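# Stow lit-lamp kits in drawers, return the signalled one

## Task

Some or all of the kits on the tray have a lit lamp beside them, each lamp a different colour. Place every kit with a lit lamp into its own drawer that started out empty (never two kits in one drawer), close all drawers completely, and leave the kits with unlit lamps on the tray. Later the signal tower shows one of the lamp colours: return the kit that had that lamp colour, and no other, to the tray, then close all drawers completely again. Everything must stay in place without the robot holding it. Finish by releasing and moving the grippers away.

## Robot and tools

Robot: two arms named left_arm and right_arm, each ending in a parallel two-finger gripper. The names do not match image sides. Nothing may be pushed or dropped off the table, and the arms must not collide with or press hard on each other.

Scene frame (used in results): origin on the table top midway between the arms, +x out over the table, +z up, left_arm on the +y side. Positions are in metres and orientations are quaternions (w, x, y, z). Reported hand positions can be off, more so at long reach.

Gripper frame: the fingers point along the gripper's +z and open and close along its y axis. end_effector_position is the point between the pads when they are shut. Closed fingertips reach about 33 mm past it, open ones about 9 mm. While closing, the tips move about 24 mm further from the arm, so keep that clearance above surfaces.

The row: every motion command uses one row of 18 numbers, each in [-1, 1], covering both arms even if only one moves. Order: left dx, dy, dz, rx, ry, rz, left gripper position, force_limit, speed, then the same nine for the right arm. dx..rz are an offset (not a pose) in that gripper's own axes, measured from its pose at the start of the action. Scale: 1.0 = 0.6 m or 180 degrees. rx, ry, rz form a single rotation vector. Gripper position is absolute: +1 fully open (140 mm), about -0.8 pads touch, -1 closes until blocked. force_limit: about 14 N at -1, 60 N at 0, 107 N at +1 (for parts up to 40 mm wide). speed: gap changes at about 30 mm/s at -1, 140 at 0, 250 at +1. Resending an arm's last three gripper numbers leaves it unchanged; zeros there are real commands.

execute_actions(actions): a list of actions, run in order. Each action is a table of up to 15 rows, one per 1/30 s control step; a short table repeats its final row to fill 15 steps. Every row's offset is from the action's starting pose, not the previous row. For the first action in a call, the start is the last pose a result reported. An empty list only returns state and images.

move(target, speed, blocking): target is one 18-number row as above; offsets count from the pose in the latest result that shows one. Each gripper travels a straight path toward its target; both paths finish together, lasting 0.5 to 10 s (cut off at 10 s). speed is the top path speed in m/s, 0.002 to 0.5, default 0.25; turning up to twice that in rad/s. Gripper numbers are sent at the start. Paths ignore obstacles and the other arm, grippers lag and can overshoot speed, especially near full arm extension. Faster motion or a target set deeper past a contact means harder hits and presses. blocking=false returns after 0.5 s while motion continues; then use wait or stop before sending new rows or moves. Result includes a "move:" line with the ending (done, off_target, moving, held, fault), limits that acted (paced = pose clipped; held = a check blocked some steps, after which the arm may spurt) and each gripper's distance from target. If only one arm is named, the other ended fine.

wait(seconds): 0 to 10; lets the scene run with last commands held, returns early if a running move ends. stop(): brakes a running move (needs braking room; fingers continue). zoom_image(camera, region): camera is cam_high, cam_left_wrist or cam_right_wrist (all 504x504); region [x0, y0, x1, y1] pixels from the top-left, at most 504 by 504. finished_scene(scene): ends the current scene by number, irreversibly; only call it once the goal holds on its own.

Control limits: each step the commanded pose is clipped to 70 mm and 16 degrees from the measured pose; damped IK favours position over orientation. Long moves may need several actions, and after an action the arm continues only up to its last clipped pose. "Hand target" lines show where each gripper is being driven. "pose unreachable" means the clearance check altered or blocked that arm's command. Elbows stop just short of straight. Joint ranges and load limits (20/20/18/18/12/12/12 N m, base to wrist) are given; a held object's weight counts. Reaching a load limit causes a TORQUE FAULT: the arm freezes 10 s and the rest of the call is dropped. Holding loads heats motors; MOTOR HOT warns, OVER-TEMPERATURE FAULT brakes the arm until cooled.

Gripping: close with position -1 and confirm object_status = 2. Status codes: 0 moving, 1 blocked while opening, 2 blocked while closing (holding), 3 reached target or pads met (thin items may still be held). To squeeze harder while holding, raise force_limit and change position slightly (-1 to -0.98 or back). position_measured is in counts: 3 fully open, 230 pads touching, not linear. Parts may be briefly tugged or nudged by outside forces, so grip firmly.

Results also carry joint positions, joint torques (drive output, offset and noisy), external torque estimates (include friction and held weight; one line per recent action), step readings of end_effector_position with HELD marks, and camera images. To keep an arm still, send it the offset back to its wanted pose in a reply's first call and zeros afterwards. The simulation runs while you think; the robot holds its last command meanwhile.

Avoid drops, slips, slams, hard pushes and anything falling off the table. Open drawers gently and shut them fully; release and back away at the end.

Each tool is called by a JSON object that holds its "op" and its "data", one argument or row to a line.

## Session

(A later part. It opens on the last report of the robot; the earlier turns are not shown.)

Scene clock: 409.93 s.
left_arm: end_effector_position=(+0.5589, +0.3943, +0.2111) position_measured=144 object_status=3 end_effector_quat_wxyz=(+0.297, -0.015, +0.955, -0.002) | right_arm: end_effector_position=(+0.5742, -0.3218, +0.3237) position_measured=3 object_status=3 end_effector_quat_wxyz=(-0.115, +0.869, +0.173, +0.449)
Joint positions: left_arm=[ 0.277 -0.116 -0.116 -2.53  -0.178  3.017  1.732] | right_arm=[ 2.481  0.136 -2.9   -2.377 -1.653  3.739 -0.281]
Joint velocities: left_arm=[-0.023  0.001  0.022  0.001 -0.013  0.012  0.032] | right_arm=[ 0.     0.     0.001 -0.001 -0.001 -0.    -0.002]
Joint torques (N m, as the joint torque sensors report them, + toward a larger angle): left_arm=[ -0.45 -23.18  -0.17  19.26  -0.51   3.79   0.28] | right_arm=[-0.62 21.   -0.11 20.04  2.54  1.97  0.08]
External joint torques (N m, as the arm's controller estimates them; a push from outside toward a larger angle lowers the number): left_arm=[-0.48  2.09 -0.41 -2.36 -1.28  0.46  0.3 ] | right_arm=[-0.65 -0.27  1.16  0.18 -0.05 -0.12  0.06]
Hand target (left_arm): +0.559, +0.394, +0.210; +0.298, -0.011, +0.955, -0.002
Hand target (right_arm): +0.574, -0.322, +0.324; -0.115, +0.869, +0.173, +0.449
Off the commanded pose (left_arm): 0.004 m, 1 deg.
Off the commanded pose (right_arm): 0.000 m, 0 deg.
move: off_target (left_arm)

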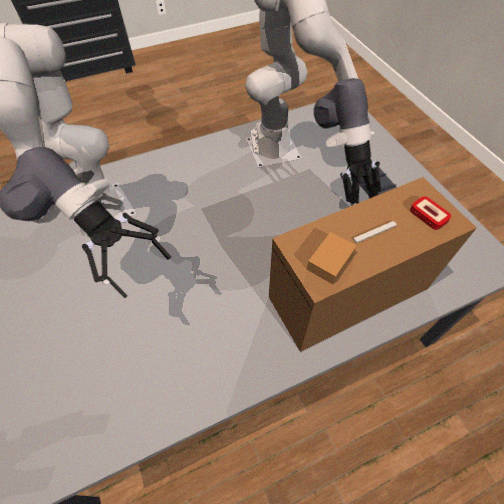

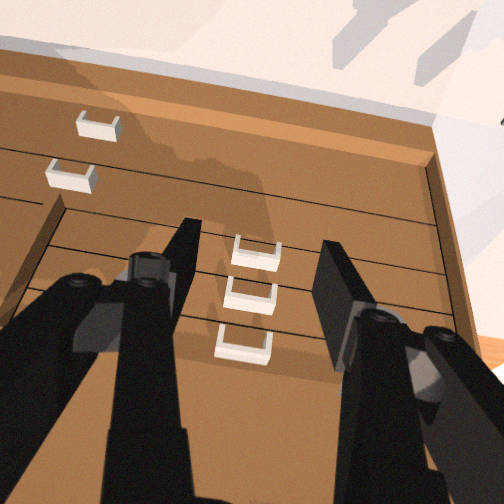

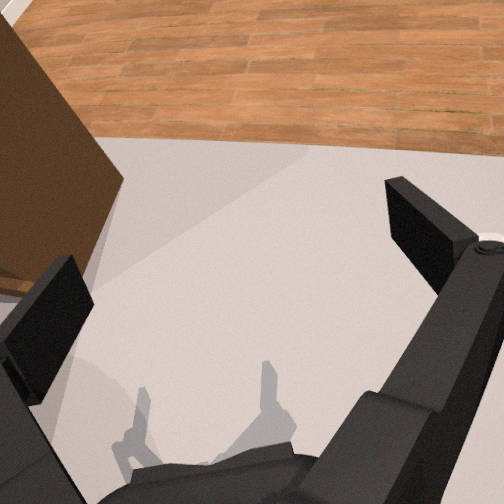

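{"op": "move", "data": {
  "target": [-0.04,0.009,0.042,0,0,0,-0.12,0,0,0,0,0,0,0,0,1,0,0],
  "speed": 0.04
}}

Scene clock: 412.97 s.
left_arm: end_effector_position=(+0.5919, +0.3981, +0.2035) position_measured=144 object_status=3 end_effector_quat_wxyz=(+0.297, -0.013, +0.955, -0.004) | right_arm: end_effector_position=(+0.5742, -0.3218, +0.3237) position_measured=3 object_status=3 end_effector_quat_wxyz=(-0.115, +0.869, +0.173, +0.449)
Joint positions: left_arm=[ 0.283 -0.01  -0.114 -2.427 -0.166  3.019  1.737] | right_arm=[ 2.481  0.136 -2.9   -2.377 -1.653  3.739 -0.281]
Joint velocities: left_arm=[ 0.    -0.    -0.001  0.004  0.004  0.001 -0.007] | right_arm=[-0.001 -0.001 -0.001  0.     0.001  0.001  0.001]
Joint torques (N m, as the joint torque sensors report them, + toward a larger angle): left_arm=[  0.8  -26.81   0.11  22.13   1.76   3.3    0.  ] | right_arm=[-0.36 20.85 -0.15 20.04  2.53  2.02  0.13]
External joint torques (N m, as the arm's controller estimates them; a push from outside toward a larger angle lowers the number): left_arm=[ 0.82  2.42  0.12  0.43  0.99 -0.06  0.02] | right_arm=[-0.27 -0.41  1.25  0.09 -0.08 -0.06  0.11]
Hand target (left_arm): +0.593, +0.401, +0.204; +0.297, -0.015, +0.955, -0.003
Hand target (right_arm): +0.574, -0.322, +0.324; -0.115, +0.869, +0.173, +0.449
Off the commanded pose (left_arm): 0.003 m, 0 deg.
Off the commanded pose (right_arm): 0.000 m, 0 deg.
move: done

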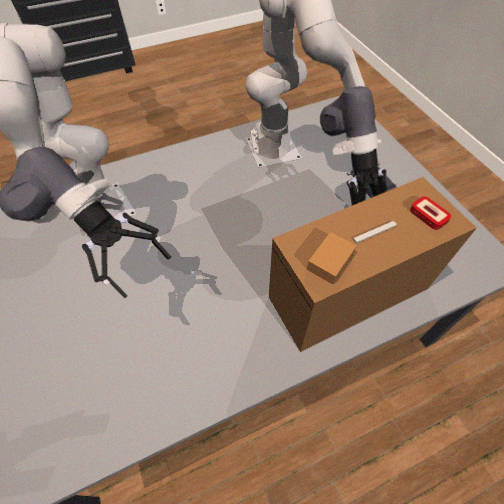

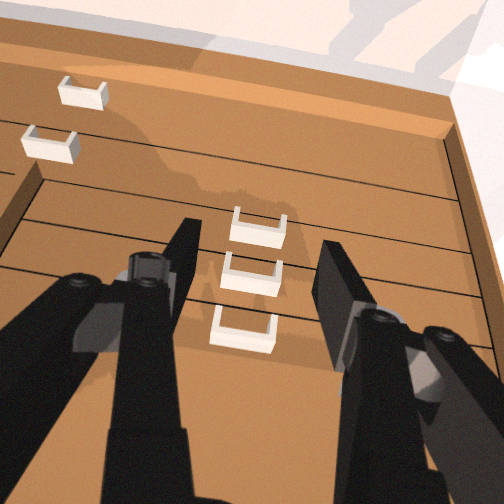

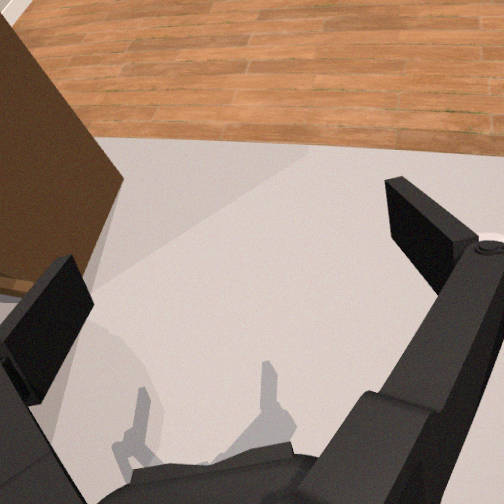

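{"op": "move", "data": {
  "target": [-0.005,0.003,0.018,0,0,0,-0.12,0,0,0,0,0,0,0,0,1,0,0],
  "speed": 0.03
}}

{"op": "execute_actions", "data": {
  "actions": [
    [[0,0,0,0,0,0,-1,0,-0.3,0,0,0,0,0,0,1,0,0]]
  ]
}}

{"op": "move", "data": {
  "target": [0.055,-0.002,-0.038,0,0,0,-1,0,-0.3,0,0,0,0,0,0,1,0,0],
  "speed": 0.04
}}

Scene clock: 416.83 s.
left_arm: end_effector_position=(+0.5987, +0.3984, +0.1948) position_measured=144 object_status=3 end_effector_quat_wxyz=(+0.295, -0.013, +0.956, -0.005) | right_arm: end_effector_position=(+0.5742, -0.3218, +0.3237) position_measured=3 object_status=3 end_effector_quat_wxyz=(-0.115, +0.869, +0.173, +0.449)
Joint positions: left_arm=[ 0.283  0.025 -0.114 -2.406 -0.165  3.028  1.737] | right_arm=[ 2.481  0.136 -2.9   -2.377 -1.653  3.739 -0.281]
Joint velocities: left_arm=[-0.     0.001  0.     0.003 -0.     0.005  0.003] | right_arm=[-0.001 -0.001 -0.     0.001  0.     0.001 -0.   ]
Joint torques (N m, as the joint torque sensors report them, + toward a larger angle): left_arm=[  1.71 -28.48   0.    22.52   0.16   3.8    0.27] | right_arm=[-0.41 20.82  0.01 19.96  2.55  1.99  0.13]
External joint torques (N m, as the arm's controller estimates them; a push from outside toward a larger angle lowers the number): left_arm=[ 1.69  1.7   0.04  1.02 -0.6   0.46  0.29] | right_arm=[-0.41 -0.45  1.32  0.03 -0.05 -0.09  0.11]
Hand target (left_arm): +0.600, +0.400, +0.196; +0.297, -0.013, +0.955, -0.004
Hand target (right_arm): +0.574, -0.322, +0.324; -0.115, +0.869, +0.173, +0.449
Off the commanded pose (left_arm): 0.003 m, 0 deg.
Off the commanded pose (right_arm): 0.000 m, 0 deg.
move: done

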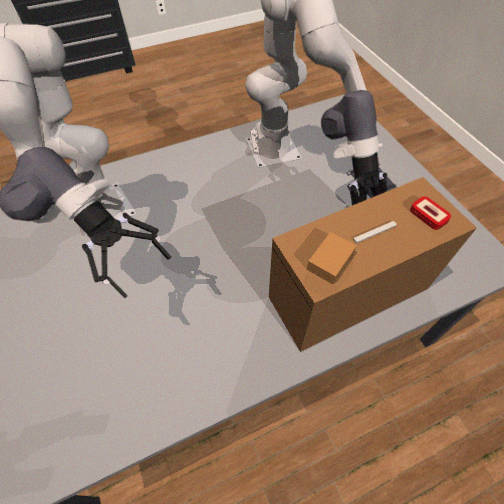

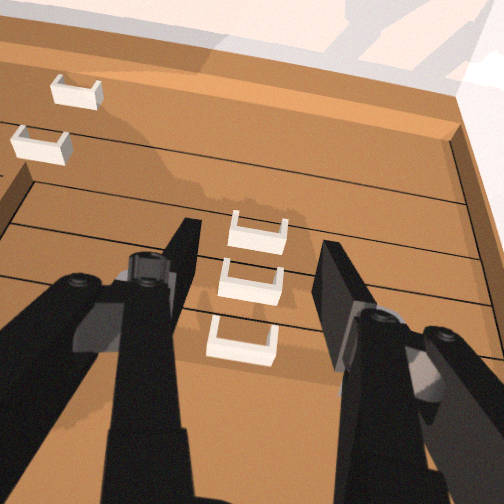

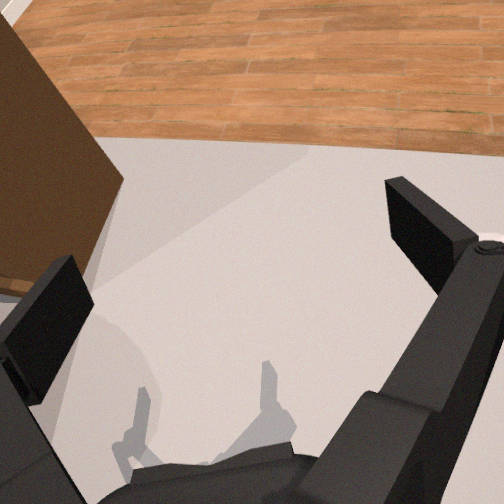

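Scene clock: 417.33 s.
left_arm: end_effector_position=(+0.5983, +0.3966, +0.1945) position_measured=193 object_status=2 end_effector_quat_wxyz=(+0.294, -0.012, +0.956, -0.005) | right_arm: end_effector_position=(+0.5742, -0.3218, +0.3237) position_measured=3 object_status=3 end_effector_quat_wxyz=(-0.115, +0.869, +0.173, +0.449)
Joint positions: left_arm=[ 0.282  0.025 -0.116 -2.406 -0.165  3.026  1.737] | right_arm=[ 2.481  0.136 -2.9   -2.377 -1.653  3.739 -0.281]
Joint velocities: left_arm=[ 0.001 -0.001 -0.001 -0.     0.001 -0.001 -0.   ] | right_arm=[ 0.001  0.    -0.002  0.     0.001  0.001  0.001]
Joint torques (N m, as the joint torque sensors report them, + toward a larger angle): left_arm=[  1.08 -28.65   0.19  21.57   0.75   3.54   0.04] | right_arm=[-0.45 21.   -0.1  19.76  2.54  2.01  0.12]
External joint torques (N m, as the arm's controller estimates them; a push from outside toward a larger angle lowers the number): left_arm=[ 1.1   1.41  0.26  0.1  -0.03  0.2   0.06] | right_arm=[-0.43 -0.27  1.22 -0.2  -0.07 -0.07  0.1 ]
Hand target (left_arm): +0.599, +0.398, +0.195; +0.295, -0.013, +0.956, -0.005
Hand target (right_arm): +0.574, -0.322, +0.324; -0.115, +0.869, +0.173, +0.449
Off the commanded pose (left_arm): 0.002 m, 0 deg.
Off the commanded pose (right_arm): 0.000 m, 0 deg.
Step readings (end_effector_position):
0: left_arm (+0.5987, +0.3984, +0.1948) | right_arm (+0.5742, -0.3218, +0.3237)
1: left_arm (+0.5987, +0.3984, +0.1949) | right_arm (+0.5742, -0.3218, +0.3237)
2: left_arm (+0.5987, +0.3984, +0.1948) | right_arm (+0.5742, -0.3218, +0.3237)
4: left_arm (+0.5985, +0.3984, +0.1947) | right_arm (+0.5742, -0.3218, +0.3237)
8: left_arm (+0.5983, +0.3963, +0.1944) | right_arm (+0.5742, -0.3218, +0.3237)
15: end_effector_position above

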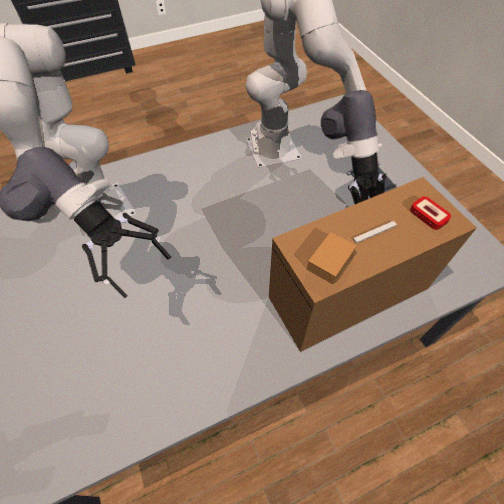

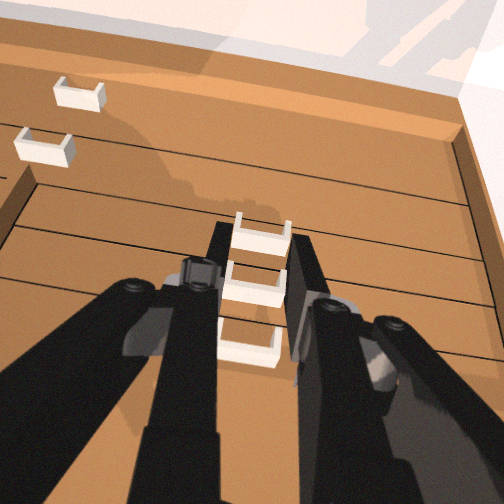

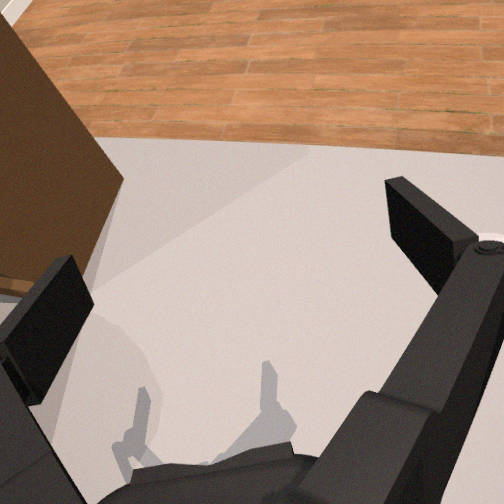

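Scene clock: 418.63 s.
left_arm: end_effector_position=(+0.5592, +0.3952, +0.1949) position_measured=193 object_status=2 end_effector_quat_wxyz=(+0.293, -0.014, +0.956, -0.005) | right_arm: end_effector_position=(+0.5742, -0.3218, +0.3237) position_measured=3 object_status=3 end_effector_quat_wxyz=(-0.115, +0.869, +0.173, +0.449)
Joint positions: left_arm=[ 0.268 -0.08  -0.112 -2.532 -0.224  3.046  1.778] | right_arm=[ 2.481  0.136 -2.9   -2.377 -1.653  3.739 -0.281]
Joint velocities: left_arm=[-0.009 -0.002  0.005 -0.003 -0.014  0.003  0.021] | right_arm=[-0.     0.001 -0.001 -0.001  0.     0.    -0.   ]
Joint torques (N m, as the joint torque sensors report them, + toward a larger angle): left_arm=[ -2.24 -26.24  -0.04  18.81  -0.37   3.57   0.33] | right_arm=[-0.53 20.97 -0.18 19.93  2.51  1.98  0.11]
External joint torques (N m, as the arm's controller estimates them; a push from outside toward a larger angle lowers the number): left_arm=[-2.19 -0.08 -0.12 -2.37 -1.2   0.24  0.34] | right_arm=[-0.44 -0.2   1.21  0.06 -0.09 -0.09  0.09]
Hand target (left_arm): +0.558, +0.394, +0.195; +0.294, -0.012, +0.956, -0.005
Hand target (right_arm): +0.574, -0.322, +0.324; -0.115, +0.869, +0.173, +0.449
Off the commanded pose (left_arm): 0.001 m, 0 deg.
Off the commanded pose (right_arm): 0.000 m, 0 deg.
move: done

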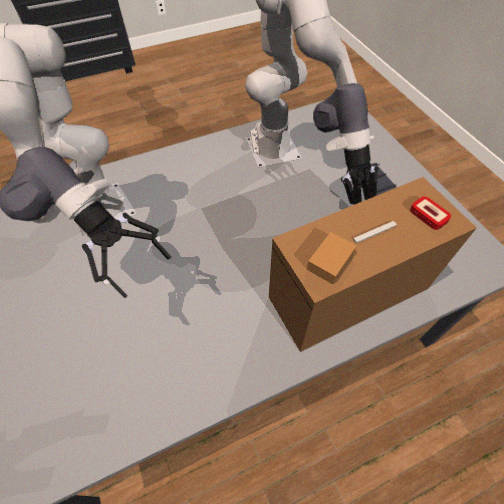

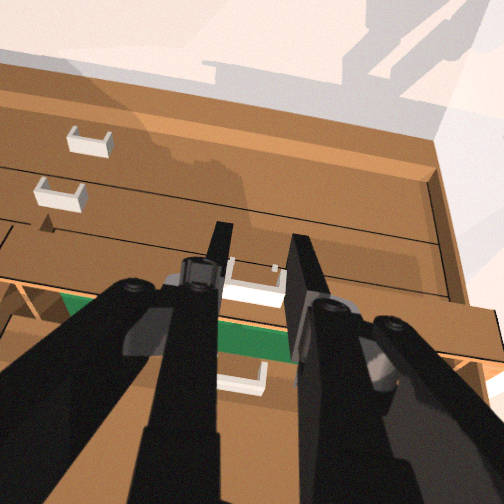

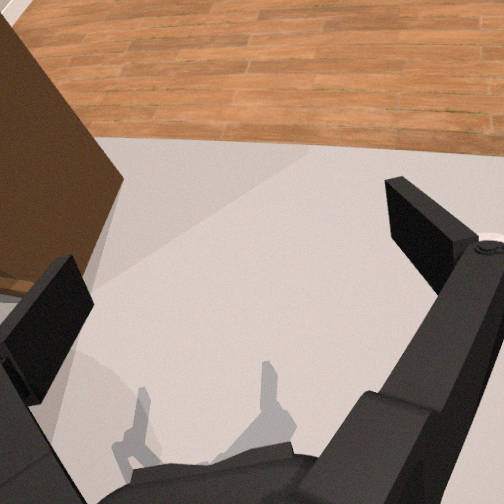

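Pull .095 more.

{"op": "move", "data": {
  "target": [0.136,-0.005,-0.081,0,0.07,0,-1,0,-0.3,0,0,0,0,0,0,1,0,0],
  "speed": 0.05
}}

{"op": "execute_actions", "data": {
  "actions": [
    [[0,0,0,0,0,0,-0.12,0,0,0,0,0,0,0,0,1,0,0]]
  ]
}}

{"op": "move", "data": {
  "target": [0.06,0,-0.1,0,0,0,-0.12,0,0,0,0,0,0,0,0,1,0,0],
  "speed": 0.1
}}

{"op": "move", "data": {
  "target": [-0.09,0,-0.07,0,0.08,0,-0.12,0,0,0,0,0,0,0,0,1,0,0],
  "speed": 0.15
}}

Scene clock: 423.67 s.
left_arm: end_effector_position=(+0.4729, +0.3951, +0.1993) position_measured=193 object_status=2 end_effector_quat_wxyz=(+0.201, -0.015, +0.979, -0.002) | right_arm: end_effector_position=(+0.5742, -0.3218, +0.3237) position_measured=3 object_status=3 end_effector_quat_wxyz=(-0.115, +0.869, +0.173, +0.449)
Joint positions: left_arm=[ 0.327 -0.302 -0.145 -2.62  -0.144  2.722  1.706] | right_arm=[ 2.481  0.136 -2.9   -2.377 -1.653  3.739 -0.281]
Joint velocities: left_arm=[ 0.002 -0.008  0.001  0.     0.001 -0.014 -0.   ] | right_arm=[-0.     0.     0.    -0.    -0.    -0.     0.002]
Joint torques (N m, as the joint torque sensors report them, + toward a larger angle): left_arm=[  0.64 -16.79  -2.96  17.46   1.33   0.58  -0.27] | right_arm=[-0.48 20.94 -0.08 20.    2.52  1.99  0.12]
External joint torques (N m, as the arm's controller estimates them; a push from outside toward a larger angle lowers the number): left_arm=[ 0.61  2.84 -3.78 -5.09  0.65 -2.58 -0.26] | right_arm=[-0.5  -0.3   1.2   0.1  -0.08 -0.09  0.1 ]
Hand target (left_arm): +0.464, +0.392, +0.190; +0.186, -0.014, +0.982, -0.003
Hand target (right_arm): +0.574, -0.322, +0.324; -0.115, +0.869, +0.173, +0.449
Off the commanded pose (left_arm): 0.014 m, 2 deg.
Off the commanded pose (right_arm): 0.000 m, 0 deg.
move: off_target (left_arm)

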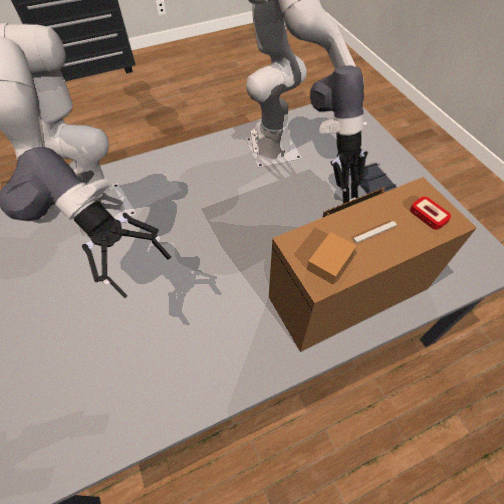

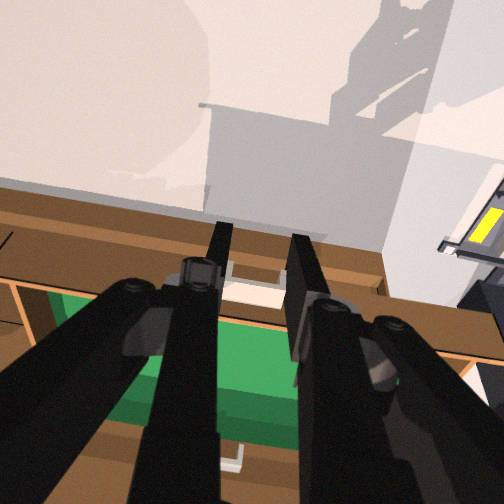

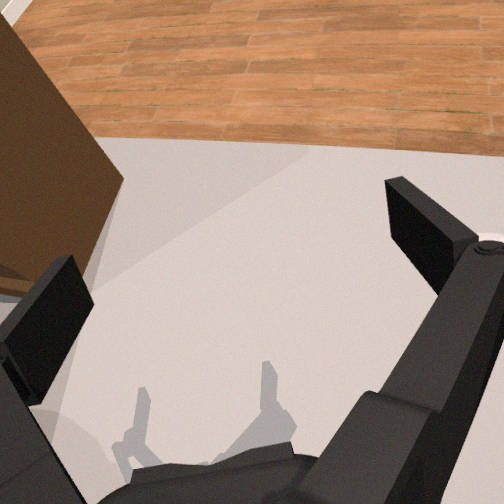

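Scene clock: 424.17 s.
left_arm: end_effector_position=(+0.4729, +0.3951, +0.1993) position_measured=144 object_status=3 end_effector_quat_wxyz=(+0.201, -0.015, +0.979, -0.002) | right_arm: end_effector_position=(+0.5742, -0.3218, +0.3237) position_measured=3 object_status=3 end_effector_quat_wxyz=(-0.115, +0.869, +0.173, +0.449)
Joint positions: left_arm=[ 0.327 -0.302 -0.145 -2.62  -0.144  2.723  1.706] | right_arm=[ 2.481  0.136 -2.9   -2.377 -1.653  3.739 -0.281]
Joint velocities: left_arm=[ 0.    -0.     0.001  0.001 -0.001  0.001 -0.001] | right_arm=[-0.    -0.     0.001 -0.001 -0.    -0.001  0.002]
Joint torques (N m, as the joint torque sensors report them, + toward a larger angle): left_arm=[  0.4  -18.91  -0.83  21.49   0.58   3.17   0.11] | right_arm=[-0.67 20.93 -0.2  20.01  2.51  2.    0.12]
External joint torques (N m, as the arm's controller estimates them; a push from outside toward a larger angle lowers the number): left_arm=[ 0.39  0.87 -1.63 -1.15 -0.1  -0.02  0.12] | right_arm=[-0.66 -0.33  1.12  0.12 -0.09 -0.08  0.1 ]
Hand target (left_arm): +0.473, +0.395, +0.199; +0.201, -0.015, +0.979, -0.002
Hand target (right_arm): +0.574, -0.322, +0.324; -0.115, +0.869, +0.173, +0.449
Off the commanded pose (left_arm): 0.000 m, 0 deg.
Off the commanded pose (right_arm): 0.000 m, 0 deg.
Step readings (end_effector_position):
0: left_arm (+0.4729, +0.3951, +0.1993) | right_arm (+0.5742, -0.3218, +0.3237)
1: left_arm (+0.4730, +0.3952, +0.1994) | right_arm (+0.5742, -0.3218, +0.3237)
2: left_arm (+0.4729, +0.3951, +0.1993) | right_arm (+0.5742, -0.3218, +0.3237)
4: left_arm (+0.4729, +0.3951, +0.1993) | right_arm (+0.5742, -0.3218, +0.3237)
8: left_arm (+0.4729, +0.3951, +0.1993) | right_arm (+0.5742, -0.3218, +0.3237)
15: end_effector_position above

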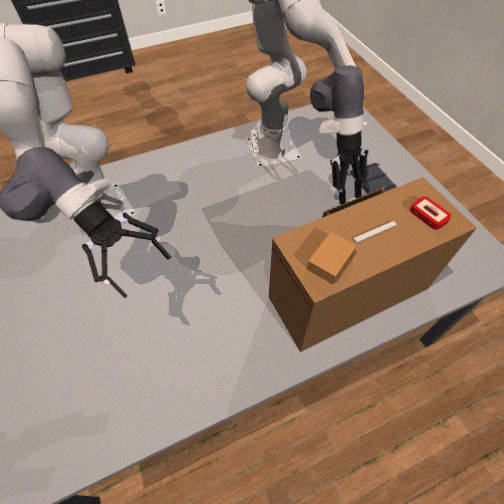

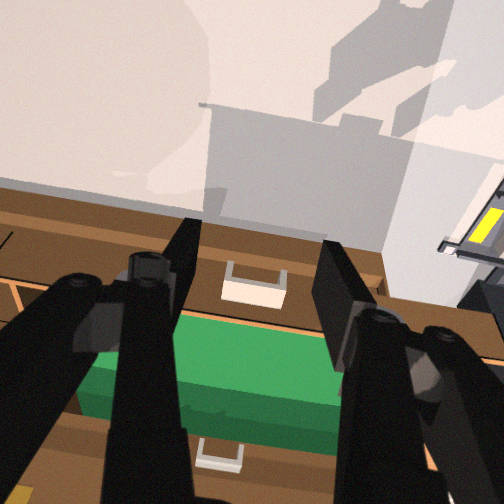

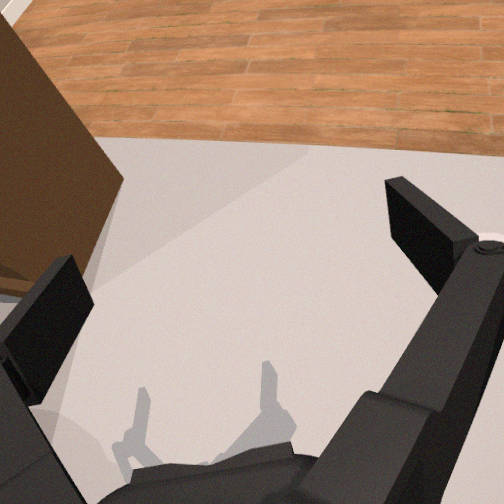

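Scene clock: 425.47 s.
left_arm: end_effector_position=(+0.4172, +0.3966, +0.2420) position_measured=144 object_status=3 end_effector_quat_wxyz=(+0.203, -0.017, +0.979, +0.002) | right_arm: end_effector_position=(+0.5742, -0.3218, +0.3237) position_measured=3 object_status=3 end_effector_quat_wxyz=(-0.115, +0.869, +0.173, +0.449)
Joint positions: left_arm=[ 0.316 -0.567 -0.121 -2.722 -0.148  2.564  1.709] | right_arm=[ 2.481  0.136 -2.9   -2.377 -1.653  3.739 -0.281]
Joint velocities: left_arm=[ 0.001 -0.002 -0.001 -0.    -0.001 -0.009  0.001] | right_arm=[ 0.002  0.     0.001 -0.001 -0.     0.    -0.   ]
Joint torques (N m, as the joint torque sensors report them, + toward a larger angle): left_arm=[ -1.16 -12.69   2.03  21.98   0.37   2.83   0.22] | right_arm=[-0.44 20.9  -0.16 19.9   2.54  2.02  0.13]
External joint torques (N m, as the arm's controller estimates them; a push from outside toward a larger angle lowers the number): left_arm=[-1.19 -0.58  1.03 -2.01 -0.36 -0.37  0.24] | right_arm=[-0.52 -0.36  1.06  0.   -0.05 -0.06  0.11]
Hand target (left_arm): +0.415, +0.396, +0.241; +0.201, -0.016, +0.980, +0.001
Hand target (right_arm): +0.574, -0.322, +0.324; -0.115, +0.869, +0.173, +0.449
Off the commanded pose (left_arm): 0.003 m, 1 deg.
Off the commanded pose (right_arm): 0.000 m, 0 deg.
move: done

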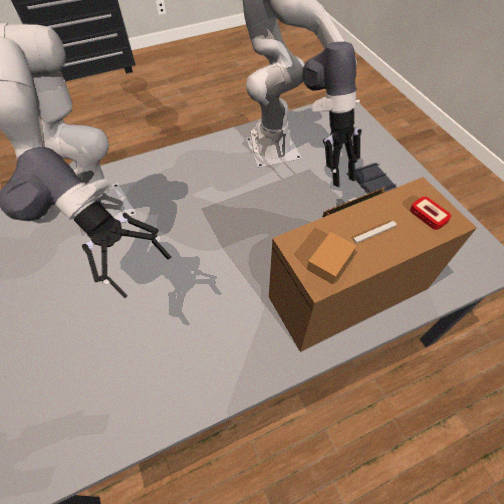

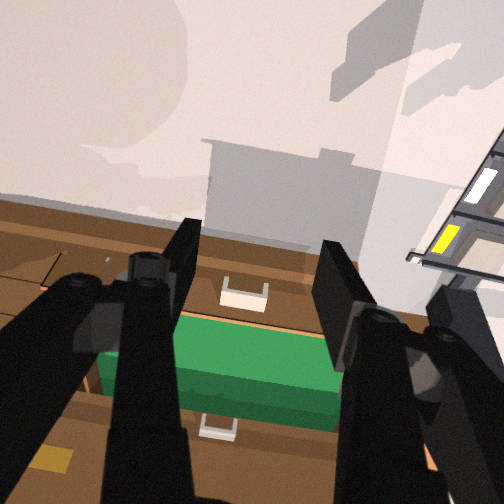

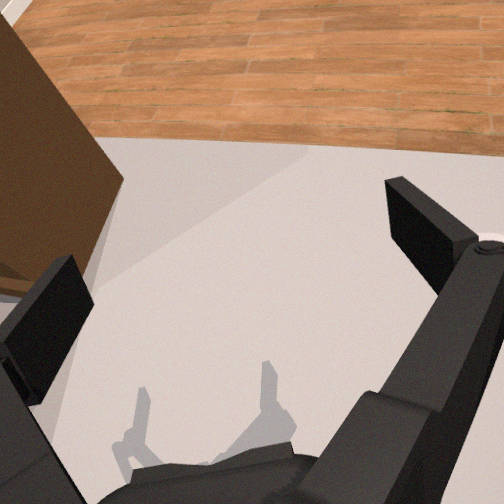

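Scene clock: 427.00 s.
left_arm: end_effector_position=(+0.4495, +0.3992, +0.3024) position_measured=144 object_status=3 end_effector_quat_wxyz=(+0.081, -0.017, +0.997, -0.001) | right_arm: end_effector_position=(+0.5742, -0.3218, +0.3237) position_measured=3 object_status=3 end_effector_quat_wxyz=(-0.115, +0.869, +0.173, +0.449)
Joint positions: left_arm=[ 0.371 -0.325 -0.152 -2.247 -0.071  2.087  1.655] | right_arm=[ 2.481  0.136 -2.9   -2.377 -1.653  3.739 -0.281]
Joint velocities: left_arm=[-0.001 -0.001  0.001  0.     0.001 -0.012 -0.01 ] | right_arm=[-0.     0.    -0.    -0.001 -0.     0.    -0.001]
Joint torques (N m, as the joint torque sensors report them, + toward a larger angle): left_arm=[  1.65 -19.5   -0.14  25.79   1.59   2.27  -0.16] | right_arm=[-0.29 20.94  0.01 19.91  2.55  2.    0.14]
External joint torques (N m, as the arm's controller estimates them; a push from outside toward a larger angle lowers the number): left_arm=[ 1.74  1.34 -1.22  1.17  0.84 -0.51 -0.16] | right_arm=[-0.34 -0.27  1.27  0.05 -0.04 -0.08  0.12]
Hand target (left_arm): +0.449, +0.400, +0.302; +0.079, -0.019, +0.997, +0.001
Hand target (right_arm): +0.574, -0.322, +0.324; -0.115, +0.869, +0.173, +0.449
Off the commanded pose (left_arm): 0.001 m, 0 deg.
Off the commanded pose (right_arm): 0.000 m, 0 deg.
move: done

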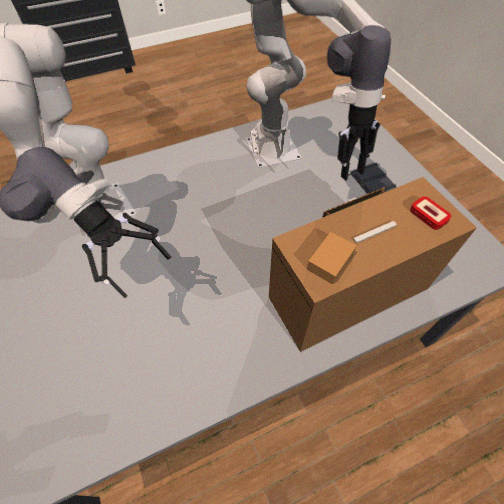

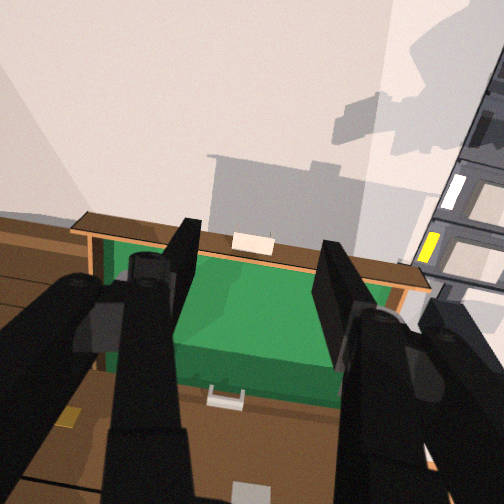

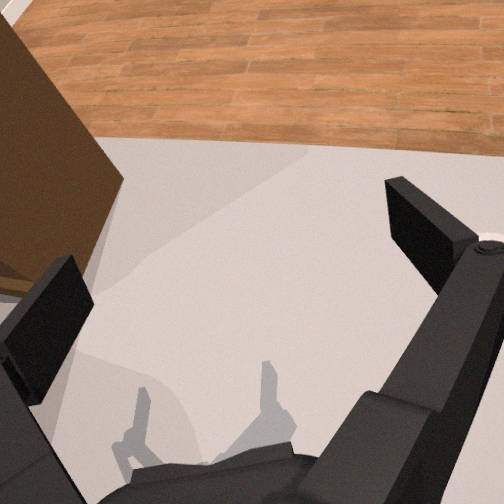

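{"op": "move", "data": {
  "target": [-0.042,0.46,0.055,-0.041,0.047,-0.49,-0.12,0,0,0,0,0,0,0,0,1,0,0],
  "speed": 0.4
}}

{"op": "move", "data": {
  "target": [0,0,0.34,0,0,0,-0.12,0,0,0,0,0,0,0,0,1,0,0],
  "speed": 0.2
}}

Scene clock: 434.27 s.
left_arm: end_effector_position=(+0.4700, +0.6753, +0.2681) position_measured=144 object_status=3 end_effector_quat_wxyz=(+0.013, +0.706, -0.708, +0.004) | right_arm: end_effector_position=(+0.5742, -0.3218, +0.3237) position_measured=3 object_status=3 end_effector_quat_wxyz=(-0.115, +0.869, +0.173, +0.449)
Joint positions: left_arm=[ 0.713  0.179 -0.046 -1.707 -0.006  1.863  0.539] | right_arm=[ 2.481  0.136 -2.9   -2.377 -1.653  3.739 -0.281]
Joint velocities: left_arm=[ 0.001 -0.     0.002  0.     0.002 -0.002 -0.028] | right_arm=[ 0.    -0.001  0.     0.     0.001 -0.001 -0.   ]
Joint torques (N m, as the joint torque sensors report them, + toward a larger angle): left_arm=[ -1.41 -36.16   0.    25.35   1.62   1.87  -0.21] | right_arm=[-0.49 20.91 -0.1  20.05  2.55  1.99  0.15]
External joint torques (N m, as the arm's controller estimates them; a push from outside toward a larger angle lowers the number): left_arm=[-1.53  1.93  0.    1.05  0.88 -0.54 -0.21] | right_arm=[-0.51 -0.3   1.18  0.13 -0.05 -0.08  0.13]
Hand target (left_arm): +0.469, +0.676, +0.268; +0.014, +0.709, -0.705, +0.002
Hand target (right_arm): +0.574, -0.322, +0.324; -0.115, +0.869, +0.173, +0.449
Off the commanded pose (left_arm): 0.005 m, 1 deg.
Off the commanded pose (right_arm): 0.000 m, 0 deg.
move: off_target (left_arm)

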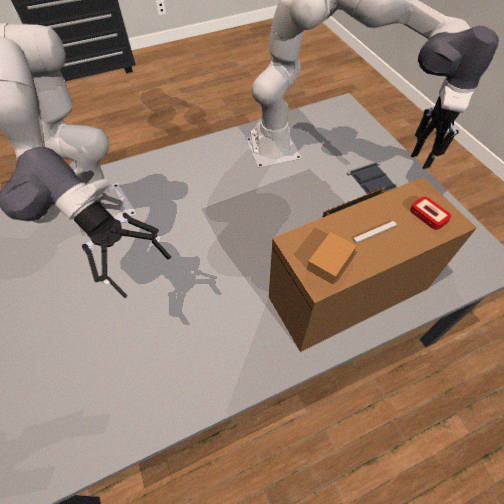

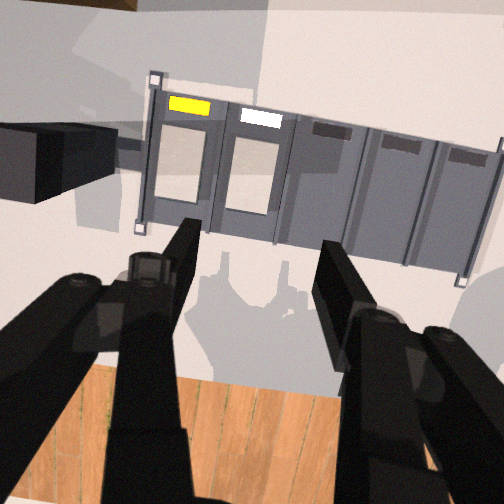

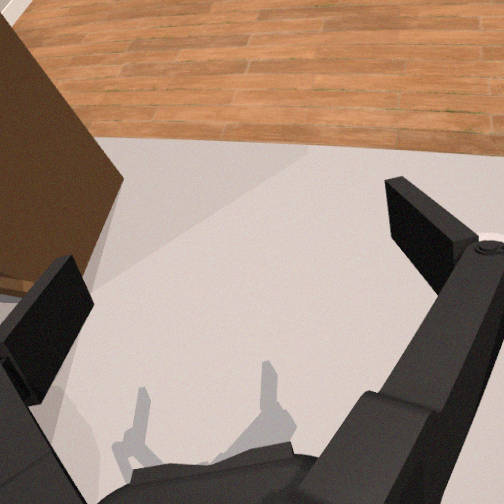

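Scene clock: 435.97 s.
left_arm: end_effector_position=(+0.4695, +0.6672, +0.0631) position_measured=144 object_status=3 end_effector_quat_wxyz=(+0.016, +0.705, -0.709, +0.007) | right_arm: end_effector_position=(+0.5742, -0.3218, +0.3237) position_measured=3 object_status=3 end_effector_quat_wxyz=(-0.115, +0.869, +0.173, +0.449)
Joint positions: left_arm=[ 0.707  0.382 -0.048 -1.97  -0.006  2.324  0.539] | right_arm=[ 2.481  0.136 -2.9   -2.377 -1.653  3.739 -0.281]
Joint velocities: left_arm=[ 0.001 -0.    -0.     0.    -0.     0.01  -0.   ] | right_arm=[ 0.001 -0.     0.001  0.002 -0.    -0.    -0.001]
Joint torques (N m, as the joint torque sensors report them, + toward a larger angle): left_arm=[ -0.65 -39.05  -1.47  21.66   1.11   2.89   0.02] | right_arm=[-0.59 21.05 -0.08 20.01  2.54  2.    0.14]
External joint torques (N m, as the arm's controller estimates them; a push from outside toward a larger angle lowers the number): left_arm=[-0.77  2.64 -1.33  0.07  0.55  0.49  0.02] | right_arm=[-0.66 -0.21  1.15  0.05 -0.07 -0.08  0.12]
Hand target (left_arm): +0.472, +0.667, +0.064; +0.014, +0.704, -0.710, +0.007
Hand target (right_arm): +0.574, -0.322, +0.324; -0.115, +0.869, +0.173, +0.449
Off the commanded pose (left_arm): 0.004 m, 1 deg.
Off the commanded pose (right_arm): 0.000 m, 0 deg.
move: off_target (left_arm)

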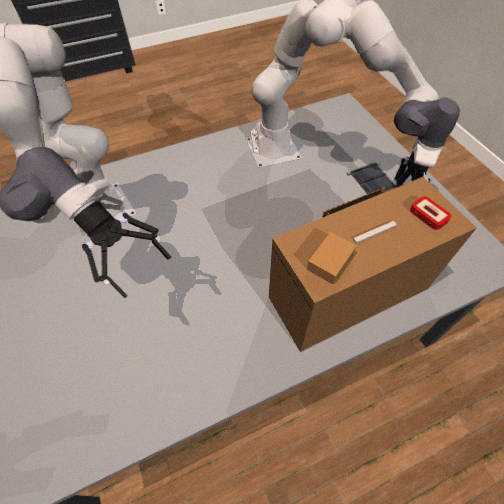

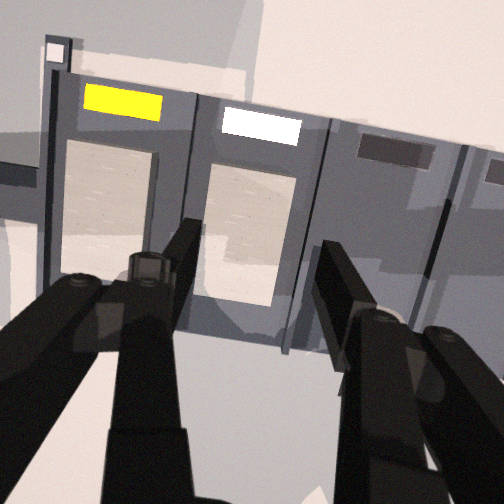

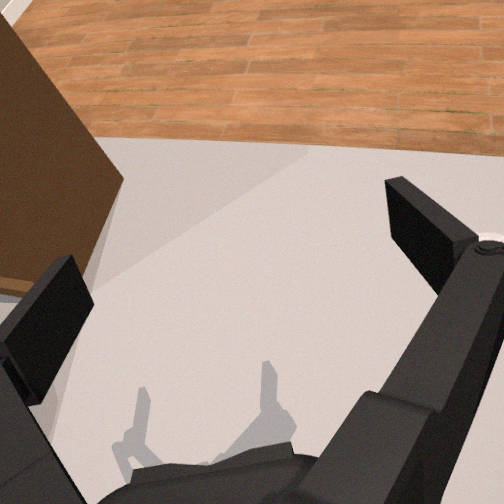

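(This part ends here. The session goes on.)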